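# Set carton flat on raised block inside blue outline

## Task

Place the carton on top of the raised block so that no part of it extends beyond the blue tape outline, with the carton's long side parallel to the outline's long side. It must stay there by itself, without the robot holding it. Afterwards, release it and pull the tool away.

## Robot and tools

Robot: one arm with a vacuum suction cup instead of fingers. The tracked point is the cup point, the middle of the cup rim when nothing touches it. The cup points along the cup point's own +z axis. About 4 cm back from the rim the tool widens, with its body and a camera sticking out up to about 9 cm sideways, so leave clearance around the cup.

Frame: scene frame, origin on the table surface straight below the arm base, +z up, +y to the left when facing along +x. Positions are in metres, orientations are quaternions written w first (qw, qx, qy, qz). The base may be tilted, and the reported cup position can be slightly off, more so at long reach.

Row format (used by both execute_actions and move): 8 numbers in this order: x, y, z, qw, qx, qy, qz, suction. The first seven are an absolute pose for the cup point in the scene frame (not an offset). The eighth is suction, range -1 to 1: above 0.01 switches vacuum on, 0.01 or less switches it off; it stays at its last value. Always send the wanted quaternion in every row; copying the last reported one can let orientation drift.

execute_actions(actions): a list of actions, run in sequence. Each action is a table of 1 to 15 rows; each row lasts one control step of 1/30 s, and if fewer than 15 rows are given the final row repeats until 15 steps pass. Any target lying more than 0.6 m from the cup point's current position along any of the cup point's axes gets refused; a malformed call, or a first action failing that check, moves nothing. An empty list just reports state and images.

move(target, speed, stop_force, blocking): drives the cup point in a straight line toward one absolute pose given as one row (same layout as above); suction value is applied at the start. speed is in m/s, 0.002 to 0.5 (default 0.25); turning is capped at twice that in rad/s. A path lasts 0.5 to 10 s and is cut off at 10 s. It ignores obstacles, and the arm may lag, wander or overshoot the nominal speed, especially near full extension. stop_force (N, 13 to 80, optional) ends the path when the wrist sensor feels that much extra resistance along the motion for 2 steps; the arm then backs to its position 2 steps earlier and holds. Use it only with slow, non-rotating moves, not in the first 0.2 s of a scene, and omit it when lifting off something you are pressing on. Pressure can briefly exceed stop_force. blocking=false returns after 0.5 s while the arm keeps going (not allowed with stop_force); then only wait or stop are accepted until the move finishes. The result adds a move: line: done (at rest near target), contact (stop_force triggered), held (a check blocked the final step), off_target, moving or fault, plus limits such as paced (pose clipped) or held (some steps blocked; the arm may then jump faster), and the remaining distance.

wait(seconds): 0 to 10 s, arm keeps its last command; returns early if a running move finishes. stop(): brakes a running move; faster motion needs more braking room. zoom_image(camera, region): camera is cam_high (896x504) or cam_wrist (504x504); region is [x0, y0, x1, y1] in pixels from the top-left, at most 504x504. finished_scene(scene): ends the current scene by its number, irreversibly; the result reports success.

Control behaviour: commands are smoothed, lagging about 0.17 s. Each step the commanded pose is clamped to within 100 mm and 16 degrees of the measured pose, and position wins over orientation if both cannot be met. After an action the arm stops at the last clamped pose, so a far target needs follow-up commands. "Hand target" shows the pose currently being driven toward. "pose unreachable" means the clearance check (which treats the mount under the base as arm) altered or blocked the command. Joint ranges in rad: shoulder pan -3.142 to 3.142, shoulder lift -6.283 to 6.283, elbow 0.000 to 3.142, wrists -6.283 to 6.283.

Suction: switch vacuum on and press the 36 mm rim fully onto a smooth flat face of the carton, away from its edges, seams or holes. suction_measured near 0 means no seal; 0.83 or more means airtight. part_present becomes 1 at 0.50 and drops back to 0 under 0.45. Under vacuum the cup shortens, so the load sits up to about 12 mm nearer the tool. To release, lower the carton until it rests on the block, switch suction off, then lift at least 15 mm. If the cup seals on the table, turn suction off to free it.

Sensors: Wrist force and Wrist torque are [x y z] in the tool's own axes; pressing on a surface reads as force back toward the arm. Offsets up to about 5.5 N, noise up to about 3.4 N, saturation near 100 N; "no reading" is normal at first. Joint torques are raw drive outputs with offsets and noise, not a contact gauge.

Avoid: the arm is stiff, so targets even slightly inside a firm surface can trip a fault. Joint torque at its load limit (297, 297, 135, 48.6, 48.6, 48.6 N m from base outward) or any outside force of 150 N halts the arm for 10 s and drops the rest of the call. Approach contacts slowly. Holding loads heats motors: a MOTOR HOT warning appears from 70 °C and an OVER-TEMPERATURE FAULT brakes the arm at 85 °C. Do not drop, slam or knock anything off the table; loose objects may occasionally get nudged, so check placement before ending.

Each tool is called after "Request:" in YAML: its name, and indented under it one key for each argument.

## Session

Request:
execute_actions:
  actions: []

Scene clock: 0.00 s.
end_effector_position=(+0.6293, +0.0293, +0.2964) suction_measured=0.00 part_present=0 end_effector_quat_wxyz=(-0.004, -0.020, +1.000, -0.008) end_effector_velocity=(-0.000, +0.000, +0.000) end_effector_angular_velocity=(-0.000, -0.000, -0.000)
Joint positions: [-0.281 -1.558  2.145 -2.158 -1.572  2.862]
Joint velocities: [ 0. -0.  0.  0. -0.  0.]
Joint torques (N m, as the arm reports them, + toward a larger angle): no reading
Motor temperatures (°C, as the motors report them): [29 27 31 36 36 34]
Wrist force (N, on the end effector, along its own x y z axes, offset not removed): no reading
Wrist torque (N m, same axes, about the end effector's origin, offset not removed): no reading
Hand target: +0.629, +0.029, +0.296; -0.004, -0.020, +1.000, -0.008

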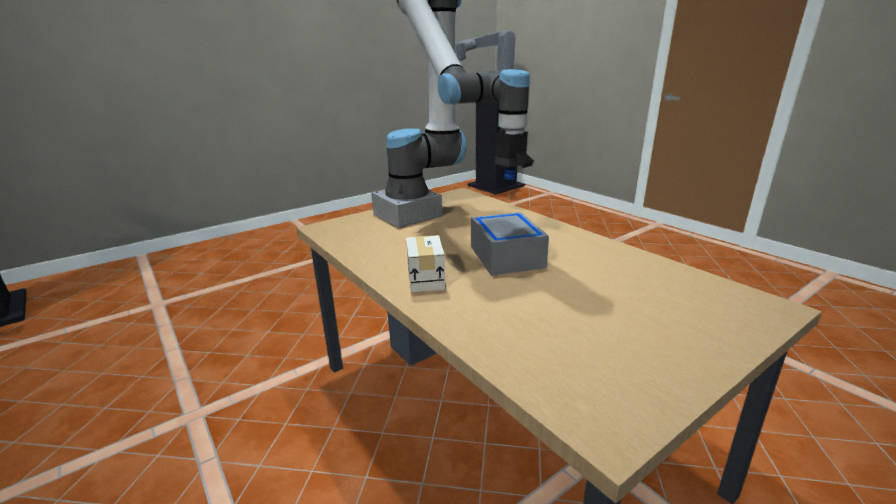

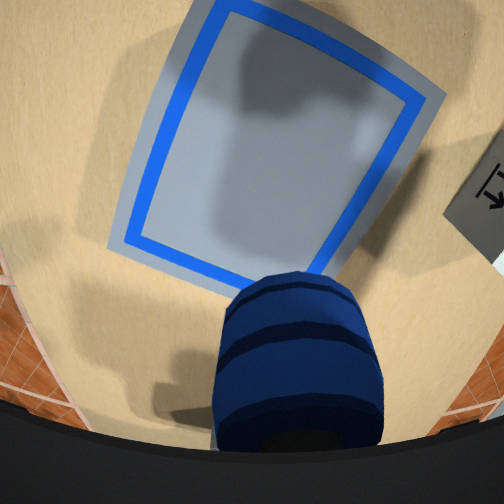

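Request:
zoom_image:
  camera: "cam_wrist"
  region: [80, 0, 332, 300]

Request:
zoom_image:
  camera: "cam_wrist"
  region: [252, 0, 504, 300]

Request:
zoom_image:
  camera: "cam_high"
  region: [380, 190, 580, 310]

Region (80, 0, 332, 300) of cam_wrist's 504x504 image, scaled by 1.680, with more detail than that image has; it fills the left 423 columns of this view, and the rest is white.

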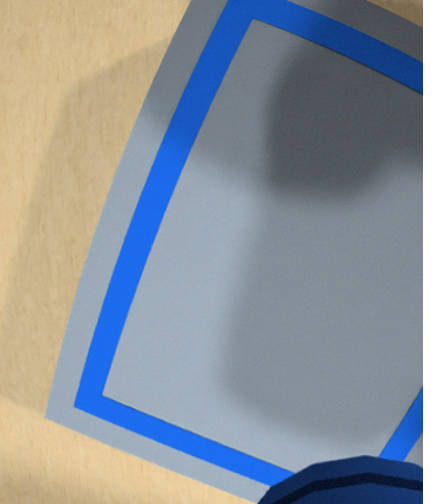

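Region (252, 0, 504, 300) of cam_wrist's 504x504 image, scaled by 1.680, with more detail than that image has; it fills the left 423 columns of this view, and the rest is white.

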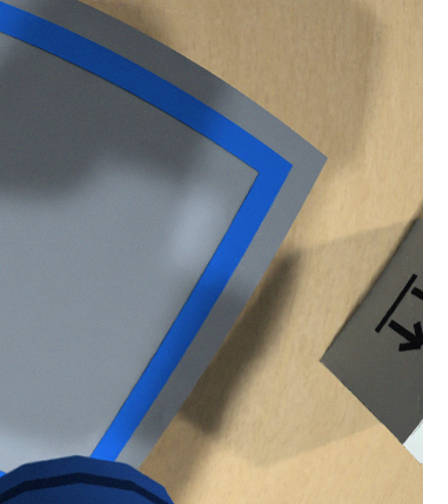

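Region (380, 190, 580, 310) of cam_high's 896x504 image, scaled by 2.520, with more detail than that image has; it fills the top 302 rows of this view, and the rest is white.

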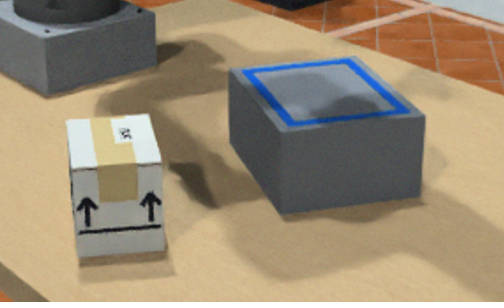

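Request:
move:
  target: [0.597, -0.31, 0.19, 0, -0.5, 0.866, 0, 0]
  speed: 0.35

Scene clock: 63.93 s.
end_effector_position=(+0.5968, -0.3094, +0.1902) suction_measured=0.00 part_present=0 end_effector_quat_wxyz=(-0.000, -0.500, +0.866, +0.000) end_effector_velocity=(-0.000, -0.003, -0.001) end_effector_angular_velocity=(+0.002, -0.001, +0.008)
Joint positions: [-0.792 -1.35   2.157 -2.373 -1.555  1.346]
Joint velocities: [-0.004  0.004 -0.002 -0.001  0.002 -0.012]
Joint torques (N m, as the arm reports them, + toward a larger angle): [ -6.33 -38.52 -46.6   -8.32   2.11  -3.31]
Motor temperatures (°C, as the motors report them): [29 27 31 36 36 34]
Wrist force (N, on the end effector, along its own x y z axes, offset not removed): [-7.7 4.4 -1.9]
Wrist torque (N m, same axes, about the end effector's origin, offset not removed): [1.01 1.24 0.03]
Hand target: +0.597, -0.310, +0.190; -0.000, -0.500, +0.866, +0.000
Off the commanded pose: 0.001 m, 0 deg.
move: done

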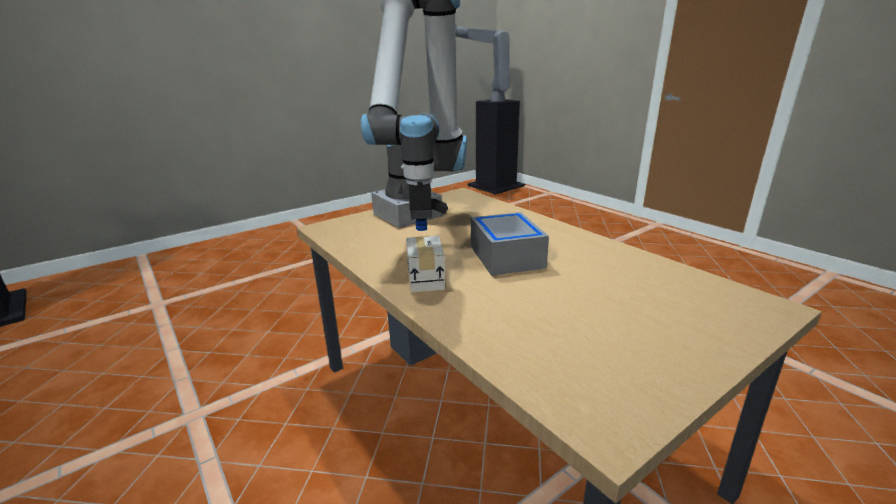

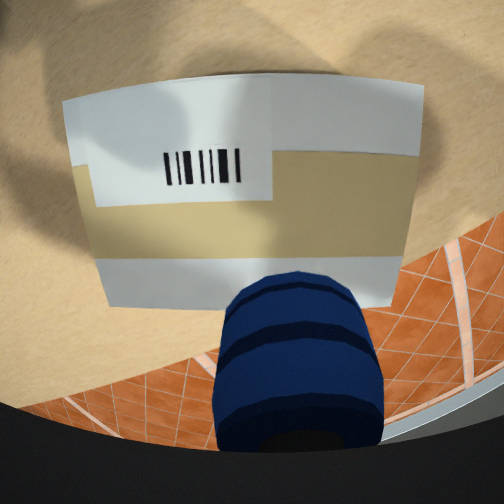

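Request:
zoom_image:
  camera: "cam_wrist"
  region: [40, 50, 450, 330]

Request:
zoom_image:
  camera: "cam_high"
  region: [380, 190, 480, 300]

Region (40, 50, 450, 330) of cam_wrist's 504x504 image, scaled by 1.229, with more detail than that image has; it fills the top 344 rows of this view, and the rest is white.

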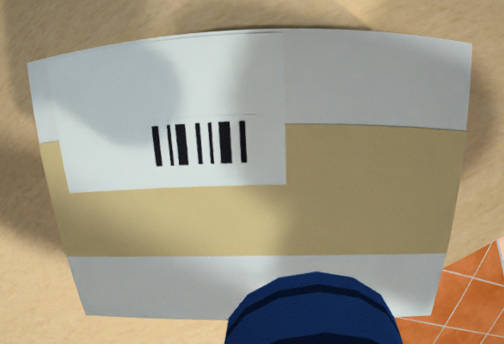

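Region (380, 190, 480, 300) of cam_high's 896x504 image, scaled by 4.582, with more detail than that image has; it fills the left 458 columns of this view, and the rest is white.

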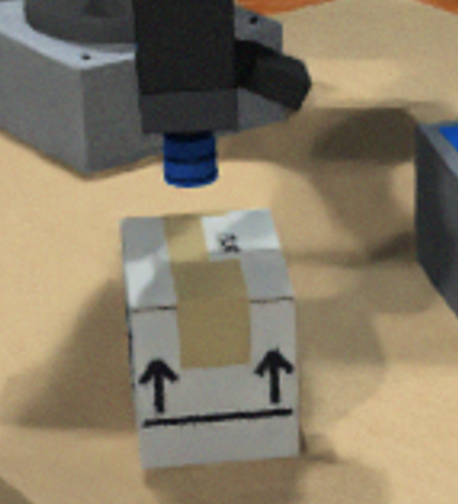

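Request:
move:
  target: [0.5881, -0.2974, 0.143, 0, -0.5, 0.866, 0, 0]
  speed: 0.15

Scene clock: 97.70 s.
end_effector_position=(+0.5882, -0.2975, +0.1433) suction_measured=0.00 part_present=0 end_effector_quat_wxyz=(-0.000, -0.500, +0.866, +0.000) end_effector_velocity=(+0.000, -0.000, -0.001) end_effector_angular_velocity=(-0.002, -0.002, +0.000)
Joint positions: [-0.787 -1.298  2.208 -2.477 -1.555  1.351]
Joint velocities: [ 0.     0.001  0.002 -0.006  0.     0.   ]
Joint torques (N m, as the arm reports them, + toward a larger angle): [ 11.78 -41.88 -16.73  -8.78   2.23   3.57]
Motor temperatures (°C, as the motors report them): [29 27 31 36 36 34]
Wrist force (N, on the end effector, along its own x y z axes, offset not removed): [2.9 6.2 -3.1]
Wrist torque (N m, same axes, about the end effector's origin, offset not removed): [1.41 -0.55 -0.09]
Hand target: +0.588, -0.297, +0.143; +0.000, -0.500, +0.866, -0.000
Off the commanded pose: 0.000 m, 0 deg.
move: done

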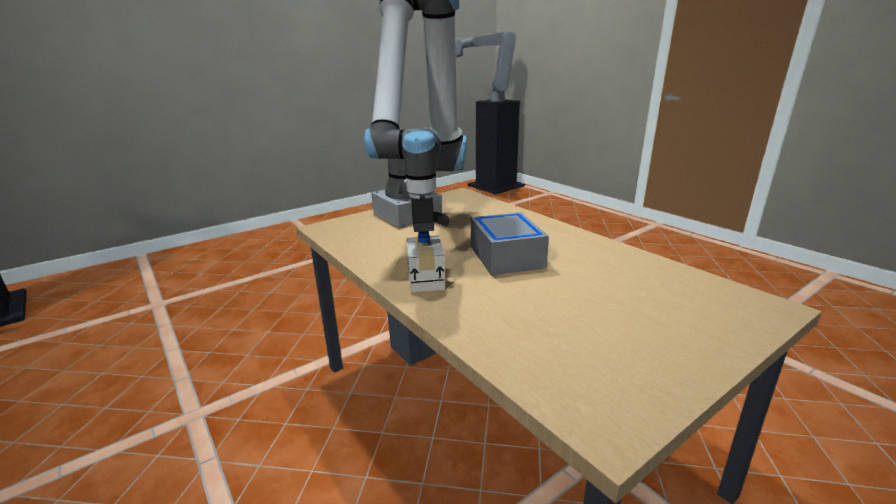

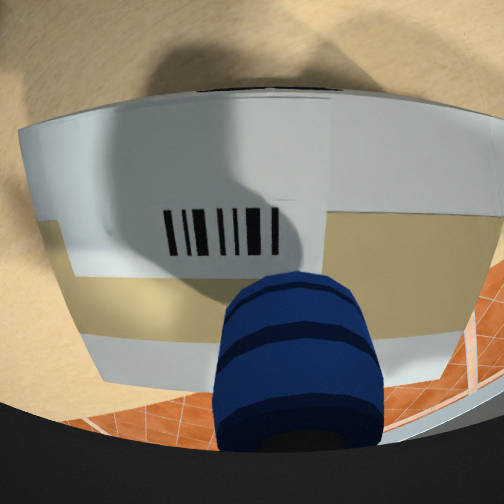

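Request:
move:
  target: [0.5881, -0.2974, 0.095, 0, -0.5, 0.866, 0, 1]
  speed: 0.02
  stop_force: 15

Scene clock: 106.50 s.
end_effector_position=(+0.5881, -0.2974, +0.1123) suction_measured=1.00 part_present=1 end_effector_quat_wxyz=(+0.000, -0.500, +0.866, -0.000) end_effector_velocity=(-0.003, +0.002, +0.004) end_effector_angular_velocity=(+0.005, +0.006, +0.001)
Joint positions: [-0.786 -1.246  2.222 -2.542 -1.555  1.352]
Joint velocities: [-0.    -0.01   0.     0.018  0.    -0.001]
Joint torques (N m, as the arm reports them, + toward a larger angle): [  4.79 -51.5   -9.1    6.46   1.82   3.28]
Motor temperatures (°C, as the motors report them): [29 27 32 36 36 34]
Wrist force (N, on the end effector, along its own x y z axes, offset not removed): [2.7 -6.1 -46.6]
Wrist torque (N m, same axes, about the end effector's origin, offset not removed): [0.68 -0.30 -0.18]
Hand target: +0.588, -0.297, +0.113; +0.000, -0.500, +0.866, +0.000
Off the commanded pose: 0.017 m, 0 deg.
move: contact

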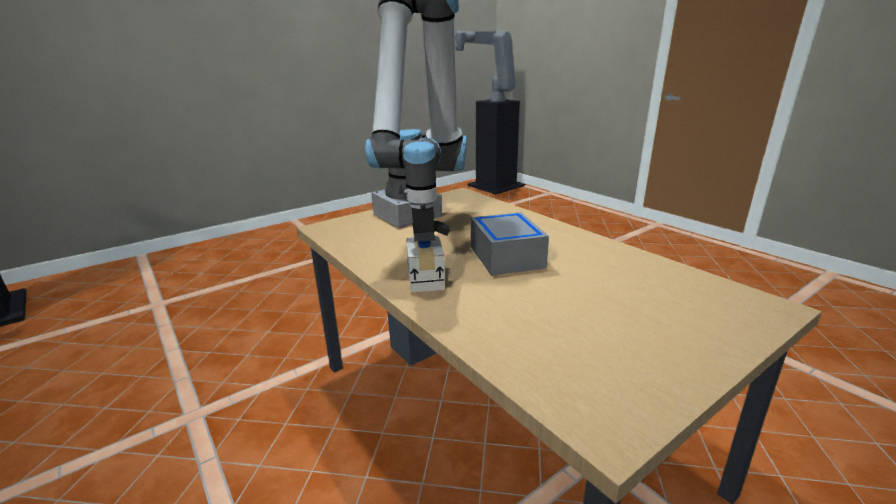

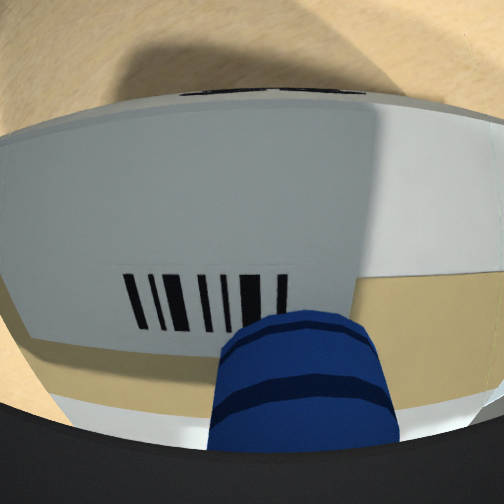

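Request:
zoom_image:
  camera: "cam_high"
  region: [395, 200, 560, 300]

Region (395, 200, 560, 300) of cam_high's 896x504 image, scaled by 3.055, with more detail than that image has; it fills the top 305 rows of this view, and the rest is white.

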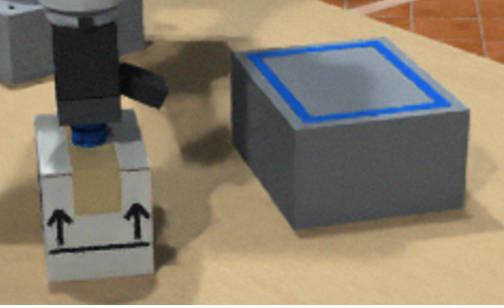

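Request:
execute_actions:
  actions:
    - [[0.5881,-0.2974,0.1135,0,-0.5,0.866,0,1],[0.5881,-0.2974,0.1137,0,-0.5,0.866,0,1],[0.5881,-0.2974,0.1140,0,-0.5,0.866,0,1],[0.5881,-0.2974,0.1147,0,-0.5,0.866,0,1],[0.5881,-0.2974,0.1157,0,-0.5,0.866,0,1],[0.5881,-0.2974,0.1171,0,-0.5,0.866,0,1],[0.5881,-0.2974,0.1190,0,-0.5,0.866,0,1],[0.5881,-0.2974,0.1214,0,-0.5,0.866,0,1],[0.5881,-0.2974,0.1242,0,-0.5,0.866,0,1],[0.5881,-0.2974,0.1276,0,-0.5,0.866,0,1],[0.5881,-0.2973,0.1315,0,-0.5,0.866,0,1],[0.5881,-0.2971,0.1359,0,-0.5,0.866,0,1],[0.5882,-0.2967,0.1407,0,-0.5001,0.8659,0,1],[0.5883,-0.2961,0.1459,0,-0.5002,0.8659,0,1],[0.5884,-0.2953,0.1516,0,-0.5003,0.8658,0,1]]
    - [[0.5885,-0.2941,0.1575,0,-0.5005,0.8657,0,1],[0.5887,-0.2926,0.1638,0,-0.5007,0.8656,0,1],[0.5889,-0.2907,0.1703,0,-0.5009,0.8654,0,1],[0.5892,-0.2884,0.1770,0,-0.5012,0.8653,0,1],[0.5895,-0.2857,0.1839,0,-0.5016,0.8650,0,1],[0.5898,-0.2827,0.1908,0,-0.5020,0.8648,0,1],[0.5903,-0.2791,0.1976,0,-0.5025,0.8645,0,1],[0.5907,-0.2752,0.2045,0,-0.5030,0.8642,0,1],[0.5913,-0.2708,0.2112,0,-0.5036,0.8638,0,1],[0.5918,-0.2660,0.2177,0,-0.5043,0.8634,0,1],[0.5924,-0.2607,0.2240,0,-0.5050,0.8630,0,1],[0.5931,-0.2551,0.2299,0,-0.5057,0.8625,0,1],[0.5938,-0.2490,0.2356,0,-0.5066,0.8620,0,1],[0.5946,-0.2425,0.2408,0,-0.5075,0.8614,0,1],[0.5954,-0.2357,0.2456,0,-0.5084,0.8609,0,1]]
    - [[0.5963,-0.2285,0.2500,0,-0.5094,0.8603,0,1],[0.5972,-0.2209,0.2539,0,-0.5104,0.8596,0,1],[0.5981,-0.2131,0.2573,0,-0.5114,0.8590,0,1],[0.5990,-0.2050,0.2601,0,-0.5126,0.8583,0,1],[0.6000,-0.1966,0.2625,0,-0.5137,0.8576,0,1],[0.6011,-0.1880,0.2644,0,-0.5149,0.8569,0,1],[0.6021,-0.1791,0.2658,0,-0.5161,0.8562,0,1],[0.6032,-0.1702,0.2668,0,-0.5173,0.8554,0,1],[0.6043,-0.1610,0.2675,0,-0.5185,0.8547,0,1],[0.6053,-0.1518,0.2678,0,-0.5198,0.8539,0,1],[0.6064,-0.1425,0.2680,0,-0.5210,0.8531,0,1],[0.6076,-0.1332,0.2680,0,-0.5223,0.8524,0,1],[0.6087,-0.1239,0.2680,0,-0.5236,0.8516,0,1],[0.6098,-0.1146,0.2680,0,-0.5248,0.8508,0,1],[0.6108,-0.1054,0.2680,0,-0.5261,0.8500,0,1]]
    - [[0.6119,-0.0962,0.2680,0,-0.5273,0.8493,0,1],[0.6130,-0.0873,0.2680,0,-0.5285,0.8485,0,1],[0.6140,-0.0784,0.2680,0,-0.5297,0.8478,0,1],[0.6151,-0.0698,0.2680,0,-0.5309,0.8471,0,1],[0.6161,-0.0614,0.2680,0,-0.5320,0.8464,0,1],[0.6170,-0.0533,0.2680,0,-0.5332,0.8457,0,1],[0.6179,-0.0455,0.2680,0,-0.5342,0.8451,0,1],[0.6188,-0.0379,0.2679,0,-0.5352,0.8444,0,1],[0.6197,-0.0307,0.2677,0,-0.5362,0.8438,0,1],[0.6205,-0.0239,0.2674,0,-0.5371,0.8433,0,1],[0.6213,-0.0174,0.2670,0,-0.5380,0.8427,0,1],[0.6220,-0.0113,0.2663,0,-0.5389,0.8422,0,1],[0.6227,-0.0057,0.2656,0,-0.5396,0.8417,0,1],[0.6233,-0.0004,0.2646,0,-0.5403,0.8413,0,1],[0.6238,0.0044,0.2636,0,-0.5410,0.8409,0,1]]
    - [[0.6244,0.0088,0.2625,0,-0.5416,0.8405,0,1],[0.6248,0.0127,0.2612,0,-0.5421,0.8402,0,1],[0.6253,0.0163,0.2600,0,-0.5426,0.8399,0,1],[0.6256,0.0193,0.2588,0,-0.5430,0.8397,0,1],[0.6259,0.0220,0.2575,0,-0.5434,0.8394,0,1],[0.6262,0.0243,0.2564,0,-0.5437,0.8393,0,1],[0.6264,0.0262,0.2554,0,-0.5439,0.8391,0,1],[0.6266,0.0277,0.2544,0,-0.5441,0.8390,0,1],[0.6267,0.0289,0.2537,0,-0.5443,0.8389,0,1],[0.6268,0.0297,0.2530,0,-0.5444,0.8388,0,1],[0.6269,0.0303,0.2526,0,-0.5445,0.8388,0,1],[0.6270,0.0307,0.2523,0,-0.5446,0.8387,0,1],[0.6270,0.0309,0.2521,0,-0.5446,0.8387,0,1],[0.6270,0.0310,0.2520,0,-0.5446,0.8387,0,1],[0.6270,0.0310,0.2520,0,-0.5446,0.8387,0,1]]

Request:
execute_actions:
  actions: []

Scene clock: 229.00 s.
end_effector_position=(+0.6266, +0.0282, +0.2536) suction_measured=1.00 part_present=1 end_effector_quat_wxyz=(+0.000, -0.544, +0.839, -0.000) end_effector_velocity=(+0.003, +0.025, -0.014) end_effector_angular_velocity=(-0.000, +0.001, +0.008)
Joint positions: [-0.291 -1.515  2.194 -2.254 -1.555  1.743]
Joint velocities: [ 0.043  0.025  0.004 -0.028 -0.001  0.034]
Joint torques (N m, as the arm reports them, + toward a larger angle): [  8.62 -39.91 -31.4  -10.55  -1.14   3.71]
Motor temperatures (°C, as the motors report them): [29 27 32 36 36 34]
Wrist force (N, on the end effector, along its own x y z axes, offset not removed): [-0.5 1.8 6.7]
Wrist torque (N m, same axes, about the end effector's origin, offset not removed): [0.61 0.21 -0.11]
Hand target: +0.627, +0.031, +0.252; +0.000, -0.545, +0.839, -0.000
Off the commanded pose: 0.003 m, 0 deg.

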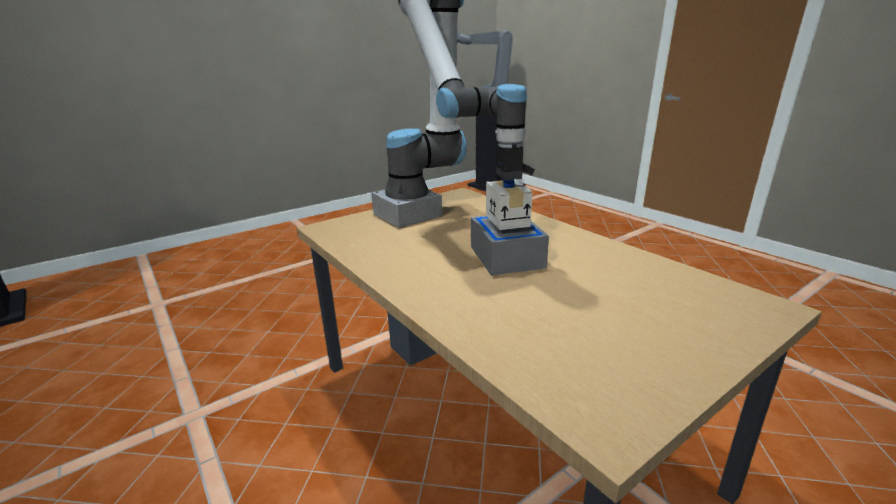

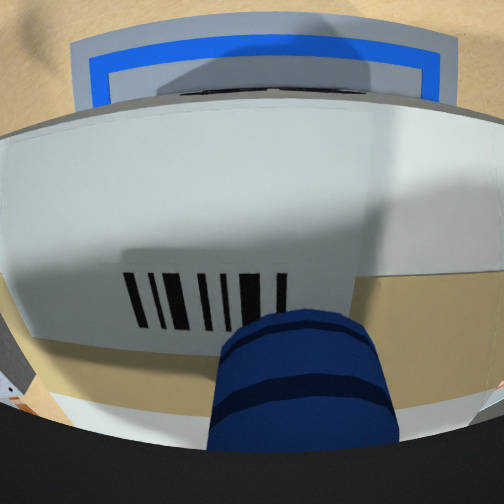

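Scene clock: 229.00 s.
end_effector_position=(+0.6266, +0.0282, +0.2536) suction_measured=1.00 part_present=1 end_effector_quat_wxyz=(+0.000, -0.544, +0.839, -0.000) end_effector_velocity=(+0.003, +0.025, -0.014) end_effector_angular_velocity=(-0.000, +0.001, +0.008)
Joint positions: [-0.291 -1.515  2.194 -2.254 -1.555  1.743]
Joint velocities: [ 0.043  0.025  0.004 -0.028 -0.001  0.034]
Joint torques (N m, as the arm reports them, + toward a larger angle): [  8.62 -39.91 -31.4  -10.55  -1.14   3.71]
Motor temperatures (°C, as the motors report them): [29 27 32 36 36 34]
Wrist force (N, on the end effector, along its own x y z axes, offset not removed): [-0.5 1.8 6.7]
Wrist torque (N m, same axes, about the end effector's origin, offset not removed): [0.61 0.21 -0.11]
Hand target: +0.627, +0.031, +0.252; +0.000, -0.545, +0.839, -0.000
Off the commanded pose: 0.003 m, 0 deg.

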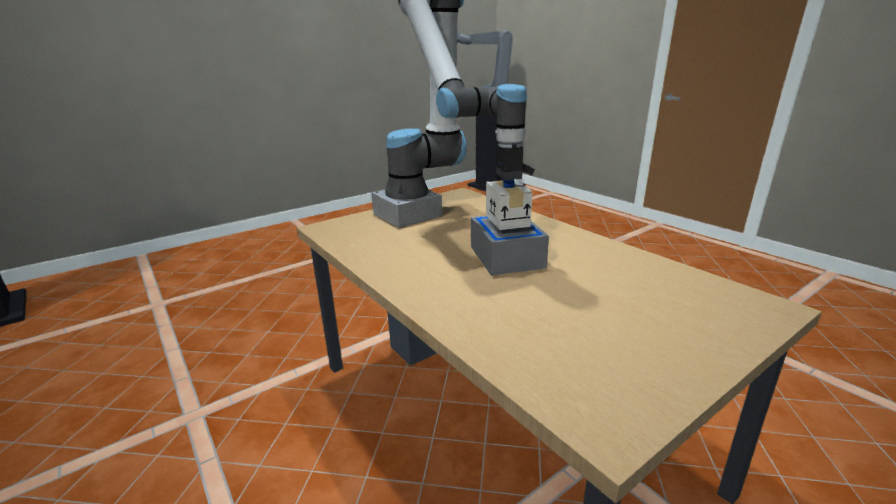

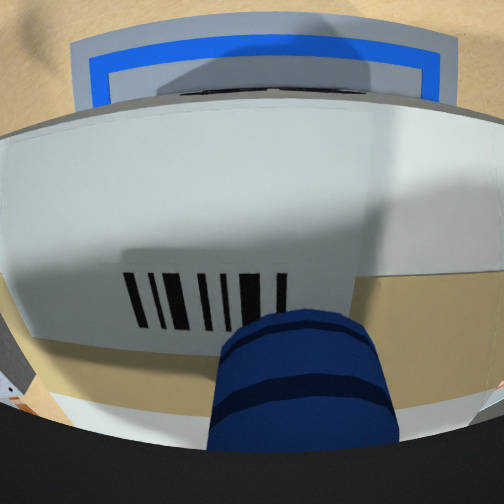

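That image was taken while the arm was still settling. I'll get a fresh one now that it's at rest.

Request:
execute_actions:
  actions: []

Request:
zoom_image:
  camera: "cam_wrist"
  region: [50, 0, 302, 140]

Request:
zoom_image:
  camera: "cam_wrist"
  region: [240, 0, 492, 140]

Request:
zoom_image:
  camera: "cam_high"
  region: [455, 165, 565, 285]

Scene clock: 233.23 s.
end_effector_position=(+0.6270, +0.0309, +0.2520) suction_measured=1.00 part_present=1 end_effector_quat_wxyz=(+0.000, -0.545, +0.839, -0.000) end_effector_velocity=(-0.000, -0.000, +0.000) end_effector_angular_velocity=(+0.000, -0.000, +0.000)
Joint positions: [-0.286 -1.512  2.194 -2.257 -1.555  1.747]
Joint velocities: [-0.    -0.001  0.    -0.     0.    -0.001]
Joint torques (N m, as the arm reports them, + toward a larger angle): [ 10.87 -34.12 -29.08 -10.09  -2.45   3.62]
Motor temperatures (°C, as the motors report them): [29 27 32 36 36 34]
Wrist force (N, on the end effector, along its own x y z axes, offset not removed): [0.1 11.6 8.1]
Wrist torque (N m, same axes, about the end effector's origin, offset not removed): [1.95 0.03 -0.15]
Hand target: +0.627, +0.031, +0.252; +0.000, -0.545, +0.839, -0.000
Off the commanded pose: 0.000 m, 0 deg.

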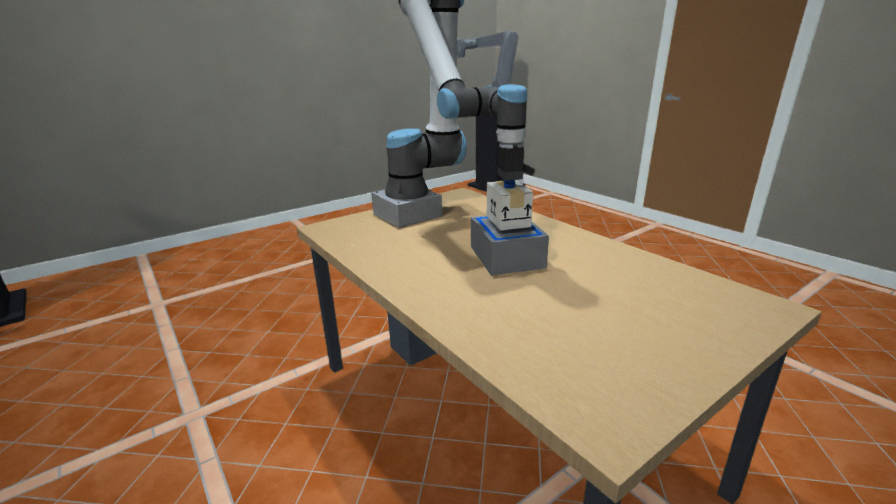

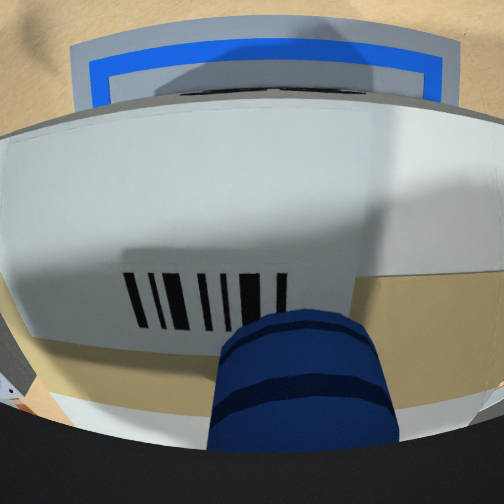

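Region (50, 0, 302, 140) of cam_wrist's 504x504 image, scaled by 2.000, with more detail than that image has.

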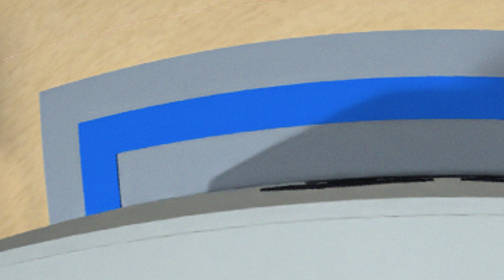

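Region (240, 0, 492, 140) of cam_wrist's 504x504 image, scaled by 2.000, with more detail than that image has.

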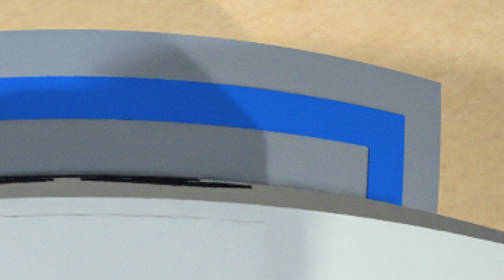

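Region (455, 165, 565, 285) of cam_high's 896x504 image, scaled by 4.200, with more detail than that image has; it fills the left 462 columns of this view, and the rest is white.

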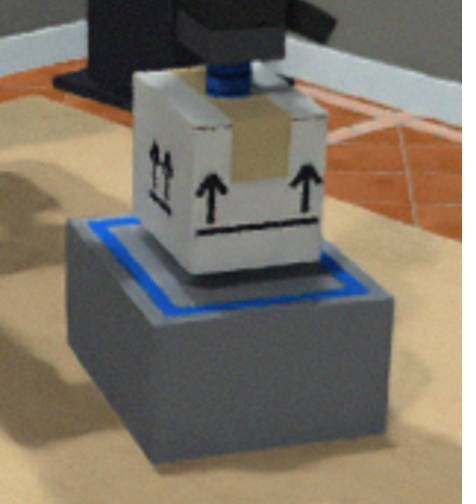

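Request:
move:
  target: [0.6241, 0.0281, 0.215, 0, -0.5446, 0.8387, 0, 1]
  speed: 0.014
  stop_force: 15

Scene clock: 252.60 s.
end_effector_position=(+0.6254, +0.0294, +0.2324) suction_measured=1.00 part_present=1 end_effector_quat_wxyz=(-0.000, -0.545, +0.839, +0.000) end_effector_velocity=(-0.000, -0.000, +0.003) end_effector_angular_velocity=(-0.000, +0.003, +0.000)
Joint positions: [-0.289 -1.489  2.214 -2.3   -1.555  1.744]
Joint velocities: [-0.001 -0.004 -0.004  0.011 -0.001 -0.001]
Joint torques (N m, as the arm reports them, + toward a larger angle): [  1.4  -43.05 -34.33   0.24  -1.69  -1.14]
Motor temperatures (°C, as the motors report them): [29 27 32 36 36 34]
Wrist force (N, on the end effector, along its own x y z axes, offset not removed): [-0.6 11.8 -45.0]
Wrist torque (N m, same axes, about the end effector's origin, offset not removed): [0.44 -0.02 0.10]
Hand target: +0.626, +0.029, +0.233; +0.000, -0.545, +0.839, -0.000
Off the commanded pose: 0.018 m, 0 deg.
move: contact

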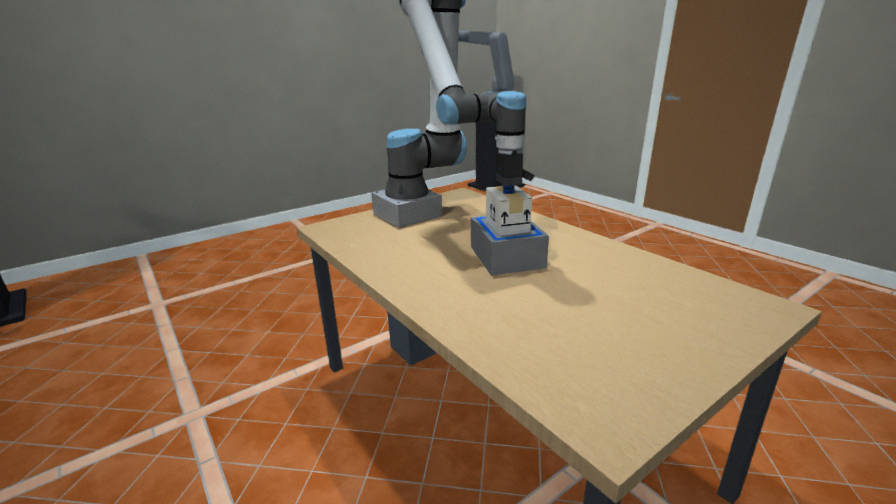

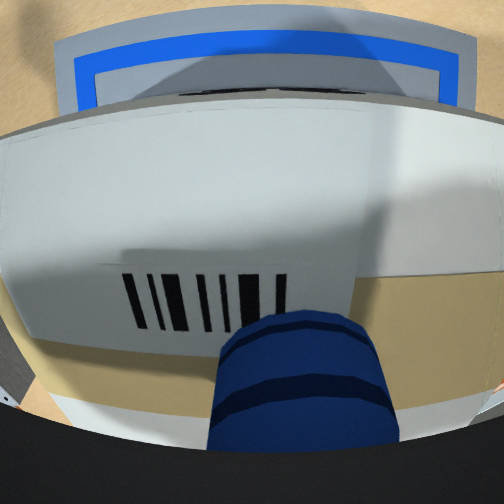

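The carton is down on the block. I'll release suction while holding position, then lift clear.

Request:
execute_actions:
  actions:
    - [[0.6255, 0.0295, 0.2333, 0, -0.5446, 0.8387, 0, 0]]

Scene clock: 255.20 s.
end_effector_position=(+0.6256, +0.0295, +0.2334) suction_measured=0.00 part_present=0 end_effector_quat_wxyz=(+0.000, -0.545, +0.839, -0.000) end_effector_velocity=(+0.001, -0.000, +0.000) end_effector_angular_velocity=(+0.000, -0.001, -0.001)
Joint positions: [-0.289 -1.49   2.213 -2.298 -1.555  1.744]
Joint velocities: [-0.     0.    -0.001  0.     0.     0.   ]
Joint torques (N m, as the arm reports them, + toward a larger angle): [ 12.94 -55.27 -26.97   1.25  -1.5    3.38]
Motor temperatures (°C, as the motors report them): [29 27 32 36 36 34]
Wrist force (N, on the end effector, along its own x y z axes, offset not removed): [3.1 1.0 -16.1]
Wrist torque (N m, same axes, about the end effector's origin, offset not removed): [0.41 -0.44 0.01]
Hand target: +0.625, +0.029, +0.233; +0.000, -0.545, +0.839, -0.000
Off the commanded pose: 0.000 m, 0 deg.

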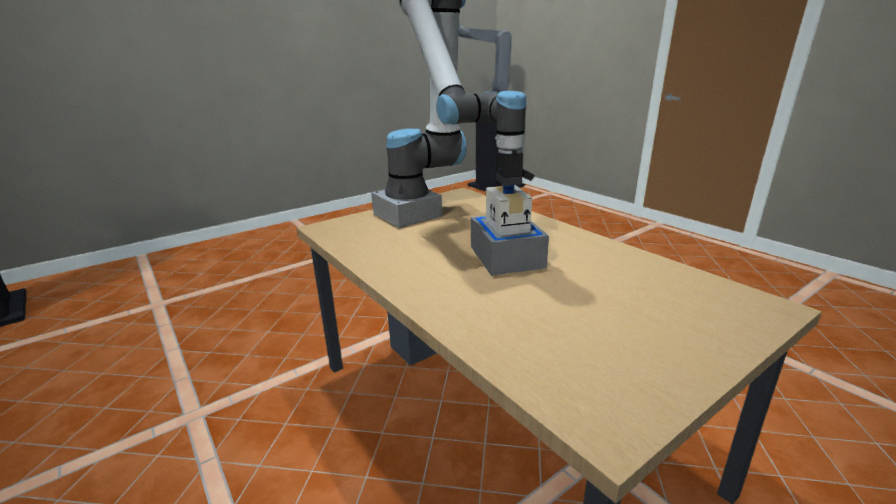

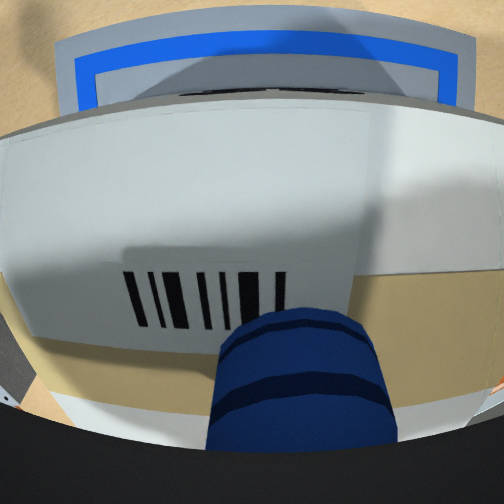

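Request:
move:
  target: [0.6255, 0.0295, 0.39, 0, -0.5446, 0.8387, 0, 0]
  speed: 0.28

Request:
zoom_image:
  camera: "cam_high"
  region: [455, 165, 565, 285]

Scene clock: 259.60 s.
end_effector_position=(+0.6254, +0.0295, +0.3897) suction_measured=0.00 part_present=0 end_effector_quat_wxyz=(+0.000, -0.545, +0.839, -0.000) end_effector_velocity=(+0.000, +0.000, +0.000) end_effector_angular_velocity=(+0.001, +0.004, -0.002)
Joint positions: [-0.293 -1.653  2.051 -1.973 -1.555  1.74 ]
Joint velocities: [ 0.     0.002 -0.003  0.005  0.     0.002]
Joint torques (N m, as the arm reports them, + toward a larger angle): [-11.48 -59.78 -54.36  -1.19   1.47  -3.71]
Motor temperatures (°C, as the motors report them): [29 27 32 36 36 34]
Wrist force (N, on the end effector, along its own x y z axes, offset not removed): [-0.7 5.3 -2.1]
Wrist torque (N m, same axes, about the end effector's origin, offset not removed): [1.09 0.12 -0.17]
Hand target: +0.625, +0.030, +0.390; -0.000, -0.545, +0.839, +0.000
Off the commanded pose: 0.000 m, 0 deg.
move: done

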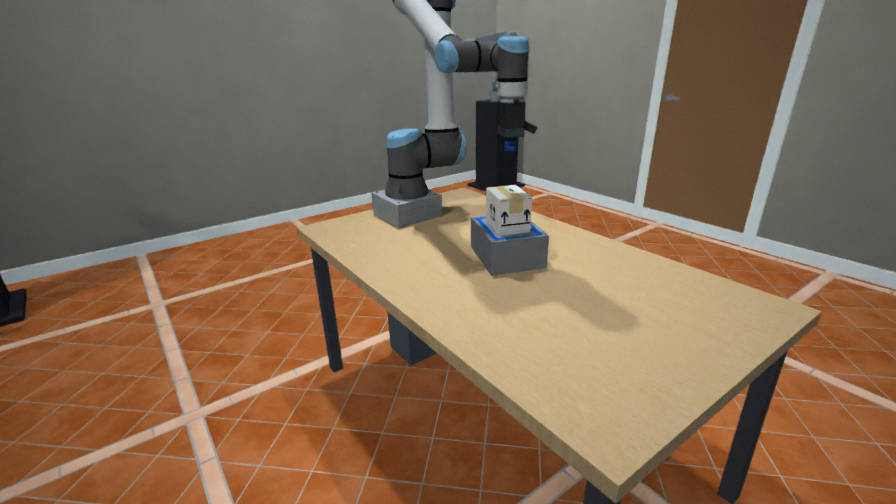

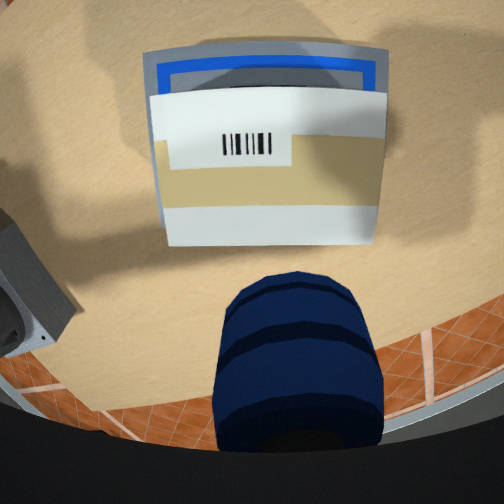

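Region (455, 165, 565, 285) of cam_high's 896x504 image, scaled by 4.200, with more detail than that image has; it fills the left 462 columns of this view, and the rest is white.

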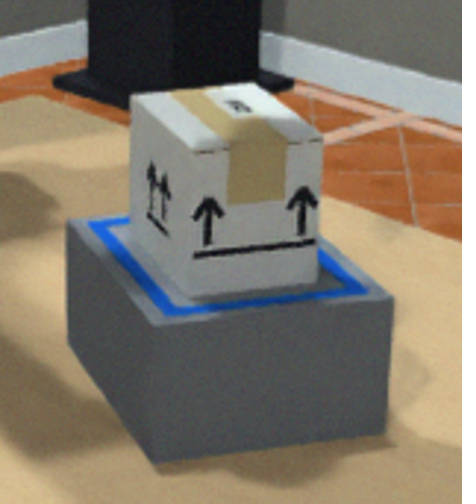

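The carton is inside the outline and lined up with its long side, and the tool is clear.

Request:
finished_scene:
  scene: 2

The scene is finished: the task was done.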